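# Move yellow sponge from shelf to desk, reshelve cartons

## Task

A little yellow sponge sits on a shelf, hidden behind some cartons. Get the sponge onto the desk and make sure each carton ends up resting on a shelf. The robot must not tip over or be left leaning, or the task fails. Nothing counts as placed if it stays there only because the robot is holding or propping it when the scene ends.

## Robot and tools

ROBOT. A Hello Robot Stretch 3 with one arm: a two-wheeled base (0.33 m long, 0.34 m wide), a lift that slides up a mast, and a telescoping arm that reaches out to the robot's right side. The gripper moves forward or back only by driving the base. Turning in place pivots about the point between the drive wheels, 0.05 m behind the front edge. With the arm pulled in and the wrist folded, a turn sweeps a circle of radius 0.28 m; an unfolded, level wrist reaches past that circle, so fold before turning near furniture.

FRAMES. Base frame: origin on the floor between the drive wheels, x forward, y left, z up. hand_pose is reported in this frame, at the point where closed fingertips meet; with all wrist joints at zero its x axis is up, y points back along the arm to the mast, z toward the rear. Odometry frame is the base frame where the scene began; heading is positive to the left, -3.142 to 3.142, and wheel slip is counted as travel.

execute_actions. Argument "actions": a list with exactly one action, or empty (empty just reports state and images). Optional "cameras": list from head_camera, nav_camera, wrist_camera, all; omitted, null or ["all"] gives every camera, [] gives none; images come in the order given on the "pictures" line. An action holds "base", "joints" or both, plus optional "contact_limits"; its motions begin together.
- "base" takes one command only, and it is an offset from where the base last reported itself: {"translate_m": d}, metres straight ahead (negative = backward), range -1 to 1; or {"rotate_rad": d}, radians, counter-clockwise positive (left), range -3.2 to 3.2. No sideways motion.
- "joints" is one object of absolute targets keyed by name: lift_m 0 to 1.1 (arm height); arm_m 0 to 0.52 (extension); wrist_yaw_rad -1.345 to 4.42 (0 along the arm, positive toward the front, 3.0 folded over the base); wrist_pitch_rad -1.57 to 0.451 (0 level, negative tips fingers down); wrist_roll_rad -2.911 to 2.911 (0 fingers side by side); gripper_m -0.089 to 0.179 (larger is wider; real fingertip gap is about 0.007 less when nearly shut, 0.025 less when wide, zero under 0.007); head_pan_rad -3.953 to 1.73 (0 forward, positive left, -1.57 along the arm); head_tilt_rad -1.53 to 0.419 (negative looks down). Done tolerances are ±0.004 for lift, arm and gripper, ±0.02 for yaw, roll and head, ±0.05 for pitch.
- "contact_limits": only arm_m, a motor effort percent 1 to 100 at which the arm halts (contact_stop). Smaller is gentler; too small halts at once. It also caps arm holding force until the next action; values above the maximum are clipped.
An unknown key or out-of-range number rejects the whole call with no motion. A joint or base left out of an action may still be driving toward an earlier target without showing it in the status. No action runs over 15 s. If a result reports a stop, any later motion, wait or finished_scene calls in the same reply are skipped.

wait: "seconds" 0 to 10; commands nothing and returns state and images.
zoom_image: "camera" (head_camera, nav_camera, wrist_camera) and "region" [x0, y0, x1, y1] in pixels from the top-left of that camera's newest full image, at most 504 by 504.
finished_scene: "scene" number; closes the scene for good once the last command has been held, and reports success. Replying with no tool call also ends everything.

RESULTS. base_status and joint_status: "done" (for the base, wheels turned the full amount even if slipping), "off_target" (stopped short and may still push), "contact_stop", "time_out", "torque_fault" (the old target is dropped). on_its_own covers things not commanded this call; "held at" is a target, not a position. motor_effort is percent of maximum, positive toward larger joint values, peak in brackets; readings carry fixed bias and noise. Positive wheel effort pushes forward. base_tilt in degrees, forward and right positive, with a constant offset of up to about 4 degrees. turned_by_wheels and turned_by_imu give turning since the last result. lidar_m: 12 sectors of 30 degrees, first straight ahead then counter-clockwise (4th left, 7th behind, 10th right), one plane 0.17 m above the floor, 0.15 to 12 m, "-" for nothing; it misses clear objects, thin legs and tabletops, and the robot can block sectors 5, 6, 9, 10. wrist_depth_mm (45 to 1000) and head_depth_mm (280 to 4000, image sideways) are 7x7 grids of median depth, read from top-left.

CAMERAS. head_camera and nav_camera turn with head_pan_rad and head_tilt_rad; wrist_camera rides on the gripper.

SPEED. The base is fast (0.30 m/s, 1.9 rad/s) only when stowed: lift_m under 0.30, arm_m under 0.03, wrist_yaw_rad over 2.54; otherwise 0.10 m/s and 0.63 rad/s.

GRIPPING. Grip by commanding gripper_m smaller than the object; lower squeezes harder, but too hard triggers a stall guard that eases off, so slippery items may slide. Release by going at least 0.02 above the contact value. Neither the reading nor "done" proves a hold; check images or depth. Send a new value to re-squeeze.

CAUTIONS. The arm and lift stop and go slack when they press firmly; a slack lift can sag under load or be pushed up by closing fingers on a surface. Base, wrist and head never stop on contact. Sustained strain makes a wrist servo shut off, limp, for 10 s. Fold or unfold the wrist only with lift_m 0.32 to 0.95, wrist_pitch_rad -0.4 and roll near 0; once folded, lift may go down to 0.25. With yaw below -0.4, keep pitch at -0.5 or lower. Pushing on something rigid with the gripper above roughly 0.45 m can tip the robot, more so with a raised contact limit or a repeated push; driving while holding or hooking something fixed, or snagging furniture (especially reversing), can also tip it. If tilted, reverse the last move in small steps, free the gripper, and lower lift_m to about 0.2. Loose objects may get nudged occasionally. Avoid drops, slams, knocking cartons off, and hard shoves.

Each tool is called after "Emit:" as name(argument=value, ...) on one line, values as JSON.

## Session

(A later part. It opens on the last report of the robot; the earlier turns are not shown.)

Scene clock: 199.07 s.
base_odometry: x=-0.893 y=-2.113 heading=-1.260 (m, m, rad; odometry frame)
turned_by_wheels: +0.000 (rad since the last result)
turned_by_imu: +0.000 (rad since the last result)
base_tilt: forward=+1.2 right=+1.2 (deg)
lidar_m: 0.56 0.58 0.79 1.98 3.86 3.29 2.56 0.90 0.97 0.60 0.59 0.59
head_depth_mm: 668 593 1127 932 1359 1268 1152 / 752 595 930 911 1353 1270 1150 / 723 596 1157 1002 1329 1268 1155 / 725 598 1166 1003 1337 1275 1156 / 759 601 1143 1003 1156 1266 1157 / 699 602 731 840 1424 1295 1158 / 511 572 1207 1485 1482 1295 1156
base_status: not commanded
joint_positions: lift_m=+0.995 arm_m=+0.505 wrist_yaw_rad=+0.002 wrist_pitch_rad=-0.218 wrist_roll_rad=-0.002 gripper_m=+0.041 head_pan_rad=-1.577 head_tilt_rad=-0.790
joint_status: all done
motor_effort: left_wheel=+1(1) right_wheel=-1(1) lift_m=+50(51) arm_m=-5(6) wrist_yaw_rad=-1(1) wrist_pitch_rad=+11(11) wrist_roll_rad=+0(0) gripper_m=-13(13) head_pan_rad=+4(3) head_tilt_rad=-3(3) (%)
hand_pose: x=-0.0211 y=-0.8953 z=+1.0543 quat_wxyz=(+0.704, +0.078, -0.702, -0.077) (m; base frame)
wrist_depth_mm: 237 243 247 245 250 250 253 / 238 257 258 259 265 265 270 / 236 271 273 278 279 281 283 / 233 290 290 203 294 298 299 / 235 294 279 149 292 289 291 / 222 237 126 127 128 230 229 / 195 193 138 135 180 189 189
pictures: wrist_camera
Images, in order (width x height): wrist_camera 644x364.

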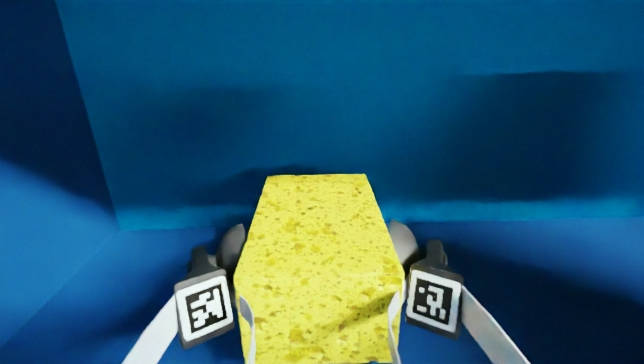

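Emit:
execute_actions(actions=[{"joints":{"arm_m":0.0,"wrist_pitch_rad":-0.4,"head_pan_rad":0,"head_tilt_rad":-0.4}}], cameras=[])

Emit:
execute_actions(actions=[{"joints":{"lift_m":0.29,"wrist_yaw_rad":2.65},"base":{"rotate_rad":2.03}}], cameras=["head_camera"])

Emit:
execute_actions(actions=[{"base":{"translate_m":1.0}}], cameras=[])

Emit:
execute_actions(actions=[{"base":{"translate_m":1.0}}], cameras=["head_camera","nav_camera"])

Scene clock: 210.20 s.
base_odometry: x=-0.893 y=-2.113 heading=-1.260 (m, m, rad; odometry frame)
turned_by_wheels: +0.000 (rad since the last result)
turned_by_imu: +0.002 (rad since the last result)
base_tilt: forward=+1.2 right=+1.1 (deg)
lidar_m: 0.56 0.58 0.79 1.97 3.37 3.31 2.56 0.89 0.97 0.60 0.59 0.59
head_depth_mm: 452 487 528 575 632 701 791 / 452 486 526 573 631 701 788 / 451 486 526 573 630 698 785 / 451 485 526 574 628 698 786 / 451 485 524 571 628 698 784 / 450 484 524 570 628 696 781 / 449 483 523 570 625 694 779
base_status: not commanded
joint_positions: lift_m=+0.995 arm_m=+0.001 wrist_yaw_rad=+0.002 wrist_pitch_rad=-0.416 wrist_roll_rad=-0.002 gripper_m=+0.041 head_pan_rad=-0.007 head_tilt_rad=-0.409
joint_status: all done
motor_effort: left_wheel=+1(1) right_wheel=-1(1) lift_m=+48(50) arm_m=-5(7) wrist_yaw_rad=-2(2) wrist_pitch_rad=+10(15) wrist_roll_rad=+0(0) gripper_m=-13(13) head_pan_rad=+3(45) head_tilt_rad=+3(22) (%)
hand_pose: x=-0.0212 y=-0.3707 z=+1.0077 quat_wxyz=(+0.693, +0.147, -0.691, -0.146) (m; base frame)
wrist_depth_mm: 697 338 616 698 650 344 319 / 770 328 451 452 447 353 343 / 768 348 358 360 355 354 362 / 753 421 590 188 914 979 814 / 771 913 459 145 626 882 803 / 750 - 125 126 127 739 731 / 769 - 142 137 610 652 639
pictures: none
No camera images: the call's "cameras" was empty. Leave "cameras" out to get every camera's image.

Scene clock: 217.43 s.
base_odometry: x=-0.893 y=-2.113 heading=+0.770 (m, m, rad; odometry frame)
turned_by_wheels: +2.030 (rad since the last result)
turned_by_imu: +2.020 (rad since the last result)
base_tilt: forward=+1.2 right=+1.1 (deg)
lidar_m: 3.76 3.38 3.17 0.90 0.91 0.81 0.59 0.60 0.56 0.57 0.74 1.69
head_depth_mm: 3154 3335 3585 2884 2121 1672 1384 / 3279 3408 3764 2885 2116 1679 1389 / 3388 3546 3854 2848 2119 1676 1390 / 3576 3731 - 2895 2124 1685 1389 / 3745 3911 - 2902 2148 1685 1392 / 3832 - - 2932 2129 1700 1390 / - - - 2929 2160 1700 1397
base_status: done
joint_positions: lift_m=+0.290 arm_m=+0.001 wrist_yaw_rad=+2.647 wrist_pitch_rad=-0.417 wrist_roll_rad=-0.002 gripper_m=+0.041 head_pan_rad=-0.007 head_tilt_rad=-0.408
joint_status: all done
motor_effort: left_wheel=-2(4) right_wheel=+3(6) lift_m=+22(44) arm_m=-5(6) wrist_yaw_rad=+2(2) wrist_pitch_rad=+10(11) wrist_roll_rad=+0(0) gripper_m=-13(13) head_pan_rad=+3(4) head_tilt_rad=+3(4) (%)
hand_pose: x=+0.0853 y=+0.0516 z=+0.3034 quat_wxyz=(+0.312, +0.706, -0.027, +0.636) (m; base frame)
wrist_depth_mm: - - - - - - - / - - - - - - - / 947 - - - 943 977 996 / 751 770 779 186 769 763 757 / 623 628 604 145 617 606 624 / 536 538 125 126 127 521 535 / - 462 136 137 431 450 459
pictures: head_camera (sideways: a quarter turn clockwise sets it upright)
Images, in order (width x height): head_camera 896x504.

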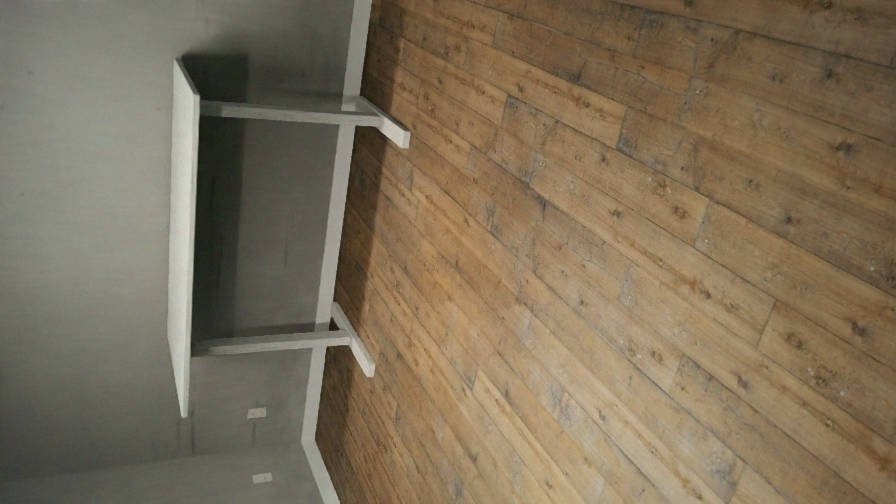

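Scene clock: 222.53 s.
base_odometry: x=-0.175 y=-1.417 heading=+0.770 (m, m, rad; odometry frame)
turned_by_wheels: +0.000 (rad since the last result)
turned_by_imu: +0.006 (rad since the last result)
base_tilt: forward=+1.3 right=+1.2 (deg)
lidar_m: 2.40 2.94 2.76 2.54 2.05 1.49 1.53 1.05 0.99 1.01 1.32 2.40
head_depth_mm: 2361 2478 2674 2736 2119 1679 1387 / 2488 2599 2831 2872 2125 1674 1382 / 2592 2729 3003 2901 2102 1692 1397 / 2690 2823 3139 2927 2122 1695 1389 / 2807 2917 3335 2908 2139 1681 1397 / 2934 3109 3447 2908 2149 1692 1396 / 3059 3387 3707 2931 2143 1699 1406
base_status: done
joint_positions: lift_m=+0.290 arm_m=+0.001 wrist_yaw_rad=+2.648 wrist_pitch_rad=-0.417 wrist_roll_rad=-0.002 gripper_m=+0.041 head_pan_rad=-0.007 head_tilt_rad=-0.407
joint_status: not commanded
motor_effort: left_wheel=-1(5) right_wheel=+2(10) lift_m=+22(22) arm_m=-5(5) wrist_yaw_rad=+2(2) wrist_pitch_rad=+10(10) wrist_roll_rad=+0(0) gripper_m=-13(14) head_pan_rad=+3(3) head_tilt_rad=+3(3) (%)
hand_pose: x=+0.0852 y=+0.0516 z=+0.3034 quat_wxyz=(+0.312, +0.706, -0.027, +0.636) (m; base frame)
wrist_depth_mm: - - - - - - - / - - - - - - - / 986 996 - 989 966 990 950 / 787 777 773 188 756 758 756 / 632 639 598 145 615 602 618 / 547 527 125 126 127 522 528 / - 476 136 138 428 451 456
pictures: none
No camera images: the call's "cameras" was empty. Leave "cameras" out to get every camera's image.

Scene clock: 227.53 s.
base_odometry: x=+0.544 y=-0.721 heading=+0.770 (m, m, rad; odometry frame)
turned_by_wheels: +0.000 (rad since the last result)
turned_by_imu: +0.006 (rad since the last result)
base_tilt: forward=+1.3 right=+1.0 (deg)
lidar_m: 1.89 1.91 2.33 2.38 2.98 2.38 2.18 1.51 1.40 1.43 1.90 1.47
head_depth_mm: 1611 1735 1322 1997 2060 1673 1383 / 1681 1806 1457 2102 2119 1675 1384 / 1760 1861 1459 2208 2138 1694 1392 / 1827 1944 1634 2330 2137 1693 1400 / 1918 2031 1653 2432 2151 1685 1398 / 1989 2159 1848 2482 2089 1688 1403 / 2100 2279 1889 2710 2151 1694 1401
base_status: done
joint_positions: lift_m=+0.290 arm_m=+0.001 wrist_yaw_rad=+2.648 wrist_pitch_rad=-0.417 wrist_roll_rad=-0.002 gripper_m=+0.041 head_pan_rad=-0.007 head_tilt_rad=-0.407
joint_status: not commanded
motor_effort: left_wheel=-1(6) right_wheel=+2(11) lift_m=+22(22) arm_m=-5(5) wrist_yaw_rad=+2(1) wrist_pitch_rad=+10(11) wrist_roll_rad=+0(0) gripper_m=-13(13) head_pan_rad=+4(4) head_tilt_rad=+3(3) (%)
hand_pose: x=+0.0852 y=+0.0516 z=+0.3033 quat_wxyz=(+0.312, +0.706, -0.027, +0.636) (m; base frame)
wrist_depth_mm: - - - - - - - / - - - - - - - / 950 992 1000 - 988 984 949 / 787 771 775 188 754 790 742 / 646 630 614 146 628 604 615 / 528 520 125 127 126 527 528 / - 476 136 137 423 454 449
pictures: head_camera (sideways: a quarter turn clockwise sets it upright), nav_camera (sideways: a quarter turn counterclockwise sets it upright)
Images, in order (width x height): head_camera 896x504, nav_camera 672x504.

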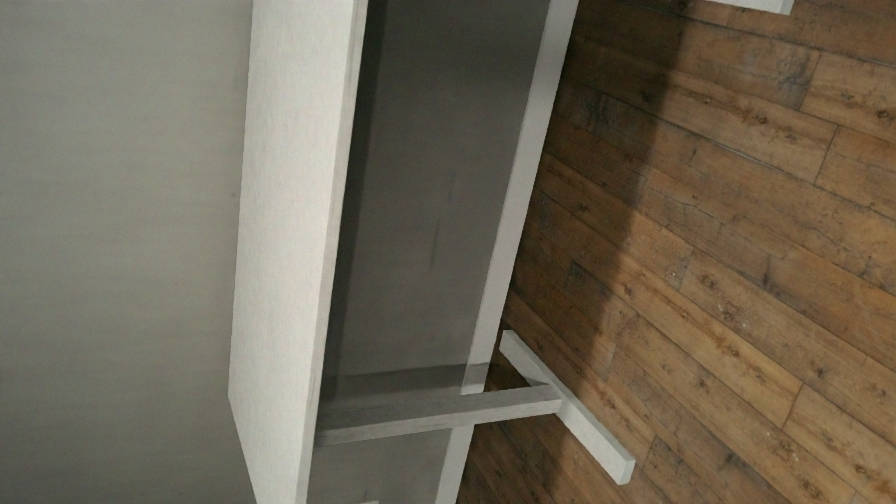

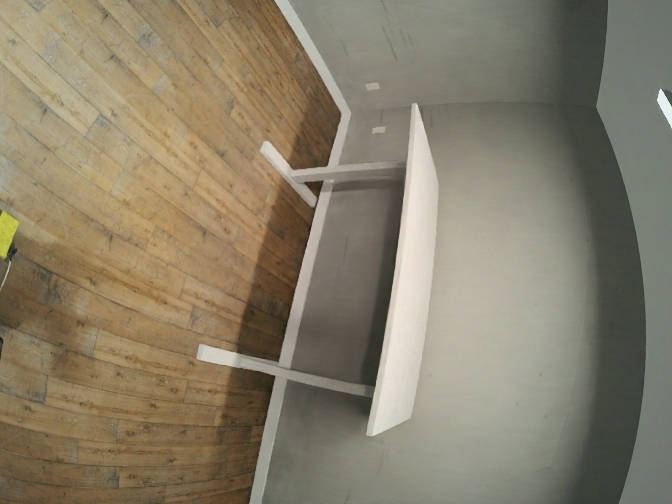

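Emit:
execute_actions(actions=[{"base":{"translate_m":0.55}}], cameras=[])

Emit:
execute_actions(actions=[{"base":{"rotate_rad":1.11},"joints":{"lift_m":0.72,"head_pan_rad":-1.57,"head_tilt_rad":-0.6}}], cameras=["head_camera"])

Emit:
execute_actions(actions=[{"joints":{"wrist_yaw_rad":0,"lift_m":0.94}}], cameras=["wrist_camera"])

Scene clock: 236.63 s.
base_odometry: x=+0.939 y=-0.338 heading=+0.770 (m, m, rad; odometry frame)
turned_by_wheels: +0.000 (rad since the last result)
turned_by_imu: +0.004 (rad since the last result)
base_tilt: forward=+1.3 right=+1.2 (deg)
lidar_m: 1.46 1.36 2.09 2.13 2.79 2.88 2.55 1.77 1.64 1.68 1.51 1.00
head_depth_mm: 1190 1270 1219 780 1602 1660 1388 / 1242 1331 1217 782 1688 1677 1381 / 1296 1392 1232 785 1779 1681 1383 / 1349 1456 1238 831 1893 1677 1401 / 1411 1530 1244 881 1975 1691 1399 / 1494 1605 1255 941 2074 1680 1401 / 1557 1693 1263 949 1589 1645 1406
base_status: done
joint_positions: lift_m=+0.290 arm_m=+0.001 wrist_yaw_rad=+2.648 wrist_pitch_rad=-0.417 wrist_roll_rad=-0.002 gripper_m=+0.041 head_pan_rad=-0.007 head_tilt_rad=-0.407
joint_status: not commanded
motor_effort: left_wheel=-1(4) right_wheel=+3(11) lift_m=+22(22) arm_m=-5(5) wrist_yaw_rad=+1(1) wrist_pitch_rad=+10(10) wrist_roll_rad=+0(0) gripper_m=-13(14) head_pan_rad=+3(4) head_tilt_rad=+3(3) (%)
hand_pose: x=+0.0852 y=+0.0516 z=+0.3033 quat_wxyz=(+0.312, +0.706, -0.026, +0.636) (m; base frame)
wrist_depth_mm: - - - - - - - / - - - - - - - / - 997 - 982 - - 971 / 769 782 769 187 741 762 757 / 622 611 610 146 619 625 637 / 537 521 125 127 127 525 524 / - 465 136 137 426 452 453
pictures: none
No camera images: the call's "cameras" was empty. Leave "cameras" out to get every camera's image.

Scene clock: 241.37 s.
base_odometry: x=+0.939 y=-0.338 heading=+1.880 (m, m, rad; odometry frame)
turned_by_wheels: +1.110 (rad since the last result)
turned_by_imu: +1.104 (rad since the last result)
base_tilt: forward=+1.1 right=+1.0 (deg)
lidar_m: 2.08 2.16 2.95 2.88 2.38 1.73 1.65 1.70 1.49 1.00 1.39 1.37
head_depth_mm: 1224 1080 741 1718 1707 1443 1239 / 1233 1081 742 1261 1464 1413 1243 / 1231 1086 744 1729 1712 1445 1243 / 1231 1096 748 1725 1731 1443 1269 / 1228 1099 750 1731 1721 1452 1243 / 1236 1107 753 1727 1751 1451 1252 / 1227 1109 757 1730 1737 1454 1250
base_status: done
joint_positions: lift_m=+0.720 arm_m=+0.001 wrist_yaw_rad=+2.648 wrist_pitch_rad=-0.418 wrist_roll_rad=-0.002 gripper_m=+0.041 head_pan_rad=-1.563 head_tilt_rad=-0.593
joint_status: all done
motor_effort: left_wheel=-1(7) right_wheel=+3(10) lift_m=+50(56) arm_m=-5(5) wrist_yaw_rad=+1(2) wrist_pitch_rad=+11(11) wrist_roll_rad=+0(0) gripper_m=-13(14) head_pan_rad=-4(47) head_tilt_rad=-3(16) (%)
hand_pose: x=+0.0852 y=+0.0515 z=+0.7323 quat_wxyz=(+0.312, +0.706, -0.026, +0.636) (m; base frame)
wrist_depth_mm: - - - - - - - / - - - - - - - / - - - - - - - / - - - 187 - - - / - - - 146 - - - / - - 125 126 128 - - / - 961 142 137 901 913 918
pictures: head_camera (sideways: a quarter turn clockwise sets it upright)
Images, in order (width x height): head_camera 896x504.

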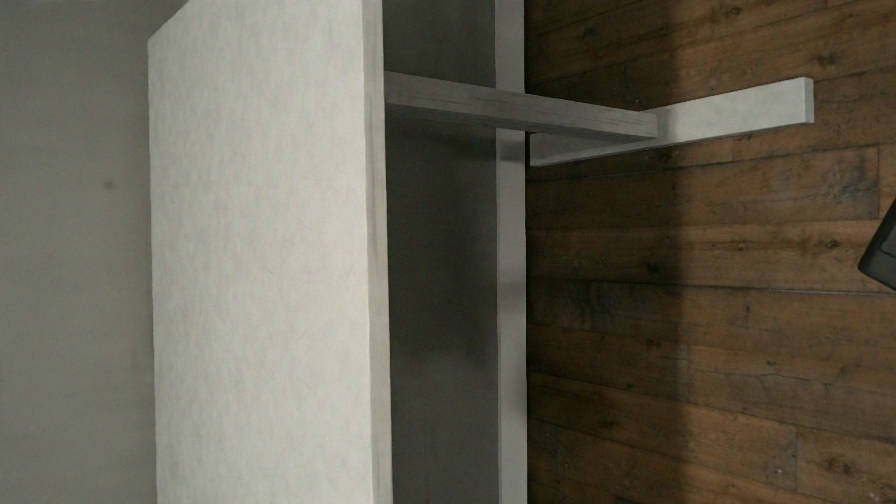

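Scene clock: 244.20 s.
base_odometry: x=+0.939 y=-0.338 heading=+1.880 (m, m, rad; odometry frame)
turned_by_wheels: +0.000 (rad since the last result)
turned_by_imu: +0.001 (rad since the last result)
base_tilt: forward=+1.3 right=+1.0 (deg)
lidar_m: 2.09 2.17 2.95 2.88 2.38 1.73 1.65 1.70 1.49 1.00 1.40 1.36
head_depth_mm: 1230 1073 740 1730 1810 - - / 1230 1083 742 1265 1631 - - / 1231 1082 746 1709 - - - / 1227 1091 748 1693 1688 1448 1239 / 1232 1099 751 1732 1730 1449 1243 / 1227 1105 753 1720 1737 1447 1246 / 1230 1110 756 1734 1741 1446 1249
base_status: not commanded
joint_positions: lift_m=+0.940 arm_m=+0.001 wrist_yaw_rad=+0.003 wrist_pitch_rad=-0.418 wrist_roll_rad=-0.002 gripper_m=+0.041 head_pan_rad=-1.563 head_tilt_rad=-0.593
joint_status: all done
motor_effort: left_wheel=-1(2) right_wheel=+3(3) lift_m=+51(54) arm_m=-5(5) wrist_yaw_rad=-3(2) wrist_pitch_rad=+11(11) wrist_roll_rad=+0(0) gripper_m=-13(12) head_pan_rad=-4(3) head_tilt_rad=-2(2) (%)
hand_pose: x=-0.0209 y=-0.3705 z=+0.9523 quat_wxyz=(+0.693, +0.148, -0.690, -0.146) (m; base frame)
wrist_depth_mm: 707 696 689 678 676 - - / 402 398 399 397 397 409 469 / - - - - - - - / - - - 188 - - - / - - - 145 - - - / - - 125 127 127 - - / - - 143 137 - - -
pictures: wrist_camera
Images, in order (width x height): wrist_camera 644x364.

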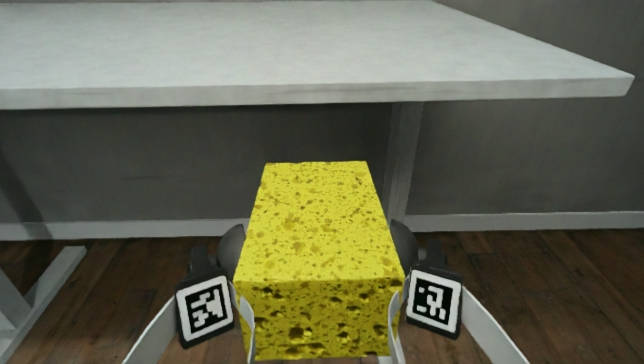

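Emit:
execute_actions(actions=[{"joints":{"lift_m":0.98,"wrist_pitch_rad":-0.2,"arm_m":0.08}}], cameras=[])

Emit:
execute_actions(actions=[{"joints":{"arm_m":0.37},"contact_limits":{"arm_m":22}}], cameras=["wrist_camera"])

Scene clock: 249.97 s.
base_odometry: x=+0.939 y=-0.338 heading=+1.880 (m, m, rad; odometry frame)
turned_by_wheels: +0.000 (rad since the last result)
turned_by_imu: +0.001 (rad since the last result)
base_tilt: forward=+1.2 right=+1.0 (deg)
lidar_m: 2.09 2.17 2.95 2.88 2.38 1.74 1.65 1.70 1.48 0.99 1.40 1.36
head_depth_mm: 1226 1076 - - - 1389 1240 / 1229 1078 814 - - 1390 1238 / 1233 1085 817 - - 1409 1243 / 1231 1090 802 1728 1707 1441 1242 / 1230 1097 750 1728 1730 1456 1238 / 1229 1099 754 1723 1728 1448 1252 / 1228 1108 754 1751 1748 1454 1253
base_status: not commanded
joint_positions: lift_m=+0.980 arm_m=+0.080 wrist_yaw_rad=+0.002 wrist_pitch_rad=-0.224 wrist_roll_rad=-0.002 gripper_m=+0.041 head_pan_rad=-1.563 head_tilt_rad=-0.593
joint_status: all done
motor_effort: left_wheel=-1(1) right_wheel=+3(3) lift_m=+50(50) arm_m=+6(7) wrist_yaw_rad=-1(2) wrist_pitch_rad=+15(16) wrist_roll_rad=+0(0) gripper_m=-14(13) head_pan_rad=-3(4) head_tilt_rad=-2(3) (%)
hand_pose: x=-0.0209 y=-0.4691 z=+1.0378 quat_wxyz=(+0.704, +0.080, -0.701, -0.078) (m; base frame)
wrist_depth_mm: - - - - - - - / - - - - - - - / 783 768 739 754 732 - - / 483 477 470 187 468 459 - / 352 347 347 145 361 365 372 / - - 125 126 127 - - / - - 143 137 926 - -
pictures: none
No camera images: the call's "cameras" was empty. Leave "cameras" out to get every camera's image.

Scene clock: 253.33 s.
base_odometry: x=+0.939 y=-0.338 heading=+1.880 (m, m, rad; odometry frame)
turned_by_wheels: +0.000 (rad since the last result)
turned_by_imu: +0.001 (rad since the last result)
base_tilt: forward=+1.2 right=+1.2 (deg)
lidar_m: 2.09 2.17 2.95 2.89 2.38 1.73 1.64 1.70 1.48 1.00 1.40 1.36
head_depth_mm: 1223 - 706 1735 1715 1433 1232 / 1216 - 711 1257 1453 1410 1245 / 1231 - 698 1721 1718 1444 1244 / 1228 1129 717 1725 1729 1444 1243 / 1230 1096 750 1734 1732 1445 1252 / 1235 1101 751 1722 1728 1452 1249 / 1234 1106 753 1738 1737 1451 1255
base_status: not commanded
joint_positions: lift_m=+0.980 arm_m=+0.370 wrist_yaw_rad=+0.002 wrist_pitch_rad=-0.224 wrist_roll_rad=-0.002 gripper_m=+0.041 head_pan_rad=-1.563 head_tilt_rad=-0.593
joint_status: all done
motor_effort: left_wheel=-2(2) right_wheel=+3(3) lift_m=+50(50) arm_m=+6(6) wrist_yaw_rad=-2(2) wrist_pitch_rad=+14(15) wrist_roll_rad=+0(0) gripper_m=-13(14) head_pan_rad=-4(4) head_tilt_rad=-2(3) (%)
contact_limits: arm_m 22 (drawing in: default 30, maximum 49; extending or still: default 41, maximum 67)
hand_pose: x=-0.0211 y=-0.7591 z=+1.0379 quat_wxyz=(+0.704, +0.080, -0.701, -0.078) (m; base frame)
wrist_depth_mm: 751 748 745 754 746 784 778 / 780 804 809 805 797 808 814 / 749 743 751 739 719 867 871 / 475 473 474 185 463 454 894 / 347 349 331 146 338 334 336 / 274 274 126 126 127 265 269 / 227 225 141 137 207 222 219
pictures: wrist_camera
Images, in order (width x height): wrist_camera 644x364.

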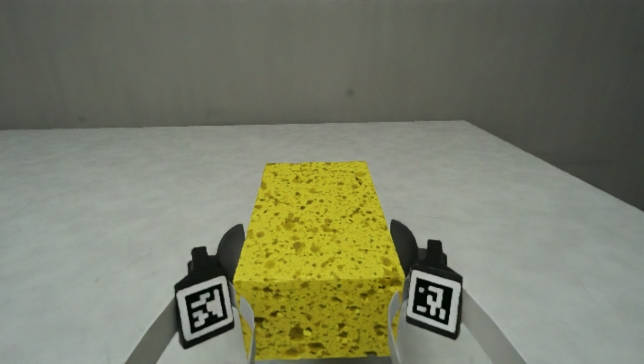

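Emit:
execute_actions(actions=[{"joints":{"lift_m":0.928}}], cameras=[])

Emit:
execute_actions(actions=[{"joints":{"gripper_m":0.11}}], cameras=[])

Emit:
execute_actions(actions=[{"joints":{"arm_m":0.27,"lift_m":0.96}}], cameras=["wrist_camera"])

Scene clock: 260.83 s.
base_odometry: x=+0.939 y=-0.338 heading=+1.880 (m, m, rad; odometry frame)
turned_by_wheels: +0.000 (rad since the last result)
turned_by_imu: +0.001 (rad since the last result)
base_tilt: forward=+1.2 right=+1.1 (deg)
lidar_m: 2.09 2.17 2.95 2.88 2.38 1.73 1.65 1.70 1.49 1.00 1.40 1.36
head_depth_mm: 1227 1155 - 1772 1721 1444 1238 / 1229 1244 680 1269 1459 1407 1241 / 1235 1248 - 1736 1725 1448 1231 / 1228 1168 715 1725 1730 1443 1241 / 1228 1093 750 1728 1742 1451 1248 / 1232 1105 753 1734 1731 1451 1249 / 1230 1109 755 1733 1739 1445 1246
base_status: not commanded
joint_positions: lift_m=+0.928 arm_m=+0.370 wrist_yaw_rad=+0.002 wrist_pitch_rad=-0.223 wrist_roll_rad=-0.002 gripper_m=+0.041 head_pan_rad=-1.563 head_tilt_rad=-0.593
joint_status: all done
motor_effort: left_wheel=-2(2) right_wheel=+3(3) lift_m=+22(45) arm_m=+6(6) wrist_yaw_rad=-1(1) wrist_pitch_rad=+14(14) wrist_roll_rad=+0(0) gripper_m=-13(13) head_pan_rad=-4(4) head_tilt_rad=-2(2) (%)
hand_pose: x=-0.0211 y=-0.7591 z=+0.9869 quat_wxyz=(+0.704, +0.080, -0.701, -0.078) (m; base frame)
wrist_depth_mm: 750 739 742 764 754 746 775 / 774 763 787 816 793 814 816 / 548 537 535 525 528 501 877 / 341 335 333 190 329 330 324 / 249 245 233 146 243 240 238 / 195 195 125 126 128 191 191 / 161 161 142 137 148 158 158
pictures: none
No camera images: the call's "cameras" was empty. Leave "cameras" out to get every camera's image.

Scene clock: 262.03 s.
base_odometry: x=+0.939 y=-0.338 heading=+1.880 (m, m, rad; odometry frame)
turned_by_wheels: +0.000 (rad since the last result)
turned_by_imu: +0.000 (rad since the last result)
base_tilt: forward=+1.2 right=+1.1 (deg)
lidar_m: 2.09 2.16 2.95 2.89 2.39 1.73 1.65 1.70 1.48 1.00 1.40 1.36
head_depth_mm: 1232 1147 - 1769 1708 1434 1246 / 1235 1239 680 1263 1455 1409 1241 / 1224 1251 - 1730 1722 1448 1245 / 1228 1166 715 1734 1725 1447 1241 / 1229 1093 749 1720 1721 1454 1242 / 1226 1102 753 1731 1719 1451 1252 / 1232 1105 757 1731 1739 1445 1253
base_status: not commanded
joint_positions: lift_m=+0.928 arm_m=+0.370 wrist_yaw_rad=+0.002 wrist_pitch_rad=-0.223 wrist_roll_rad=-0.002 gripper_m=+0.110 head_pan_rad=-1.563 head_tilt_rad=-0.593
joint_status: all done
motor_effort: left_wheel=-1(1) right_wheel=+3(3) lift_m=+22(22) arm_m=+6(5) wrist_yaw_rad=-2(1) wrist_pitch_rad=+14(14) wrist_roll_rad=+0(0) gripper_m=+1(80) head_pan_rad=-4(4) head_tilt_rad=-3(2) (%)
hand_pose: x=-0.0211 y=-0.7591 z=+0.9870 quat_wxyz=(+0.704, +0.080, -0.701, -0.078) (m; base frame)
wrist_depth_mm: 731 749 743 741 751 762 773 / 792 775 783 802 811 777 804 / 547 533 546 519 526 510 846 / 339 336 338 217 331 329 322 / 249 247 235 158 244 243 240 / 195 204 130 130 177 195 190 / 161 152 149 136 153 152 157
pictures: none
No camera images: the call's "cameras" was empty. Leave "cameras" out to get every camera's image.

Scene clock: 264.00 s.
base_odometry: x=+0.939 y=-0.338 heading=+1.880 (m, m, rad; odometry frame)
turned_by_wheels: +0.000 (rad since the last result)
turned_by_imu: +0.001 (rad since the last result)
base_tilt: forward=+1.2 right=+1.0 (deg)
lidar_m: 2.09 2.17 2.95 2.88 2.38 1.73 1.65 1.69 1.49 1.00 1.40 1.36
head_depth_mm: 1229 1265 - 1757 1713 1437 1234 / 1228 1250 - 1269 1456 1408 1244 / 1232 1242 - 1756 1708 1440 1243 / 1228 1162 723 1722 1723 1439 1247 / 1235 1098 749 1723 1722 1449 1246 / 1233 1100 753 1732 1731 1449 1253 / 1231 1108 757 1738 1729 1459 1257
base_status: not commanded
joint_positions: lift_m=+0.960 arm_m=+0.270 wrist_yaw_rad=+0.002 wrist_pitch_rad=-0.222 wrist_roll_rad=-0.002 gripper_m=+0.110 head_pan_rad=-1.563 head_tilt_rad=-0.593
joint_status: all done
motor_effort: left_wheel=-1(2) right_wheel=+3(3) lift_m=+50(57) arm_m=-6(7) wrist_yaw_rad=-1(2) wrist_pitch_rad=+13(14) wrist_roll_rad=+0(0) gripper_m=+0(1) head_pan_rad=-4(3) head_tilt_rad=-3(3) (%)
hand_pose: x=-0.0211 y=-0.6600 z=+1.0183 quat_wxyz=(+0.704, +0.079, -0.702, -0.078) (m; base frame)
wrist_depth_mm: 850 829 832 842 835 831 870 / 868 883 893 886 928 913 895 / 693 679 668 683 641 933 987 / 425 420 419 320 411 418 408 / 309 308 305 237 301 303 303 / 244 252 240 239 240 245 237 / 202 190 199 198 198 190 197
pictures: wrist_camera
Images, in order (width x height): wrist_camera 644x364.

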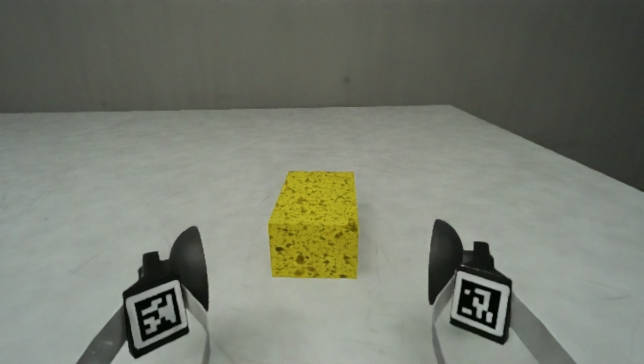

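Emit:
finished_scene(scene=2)

The scene is finished: the task was done.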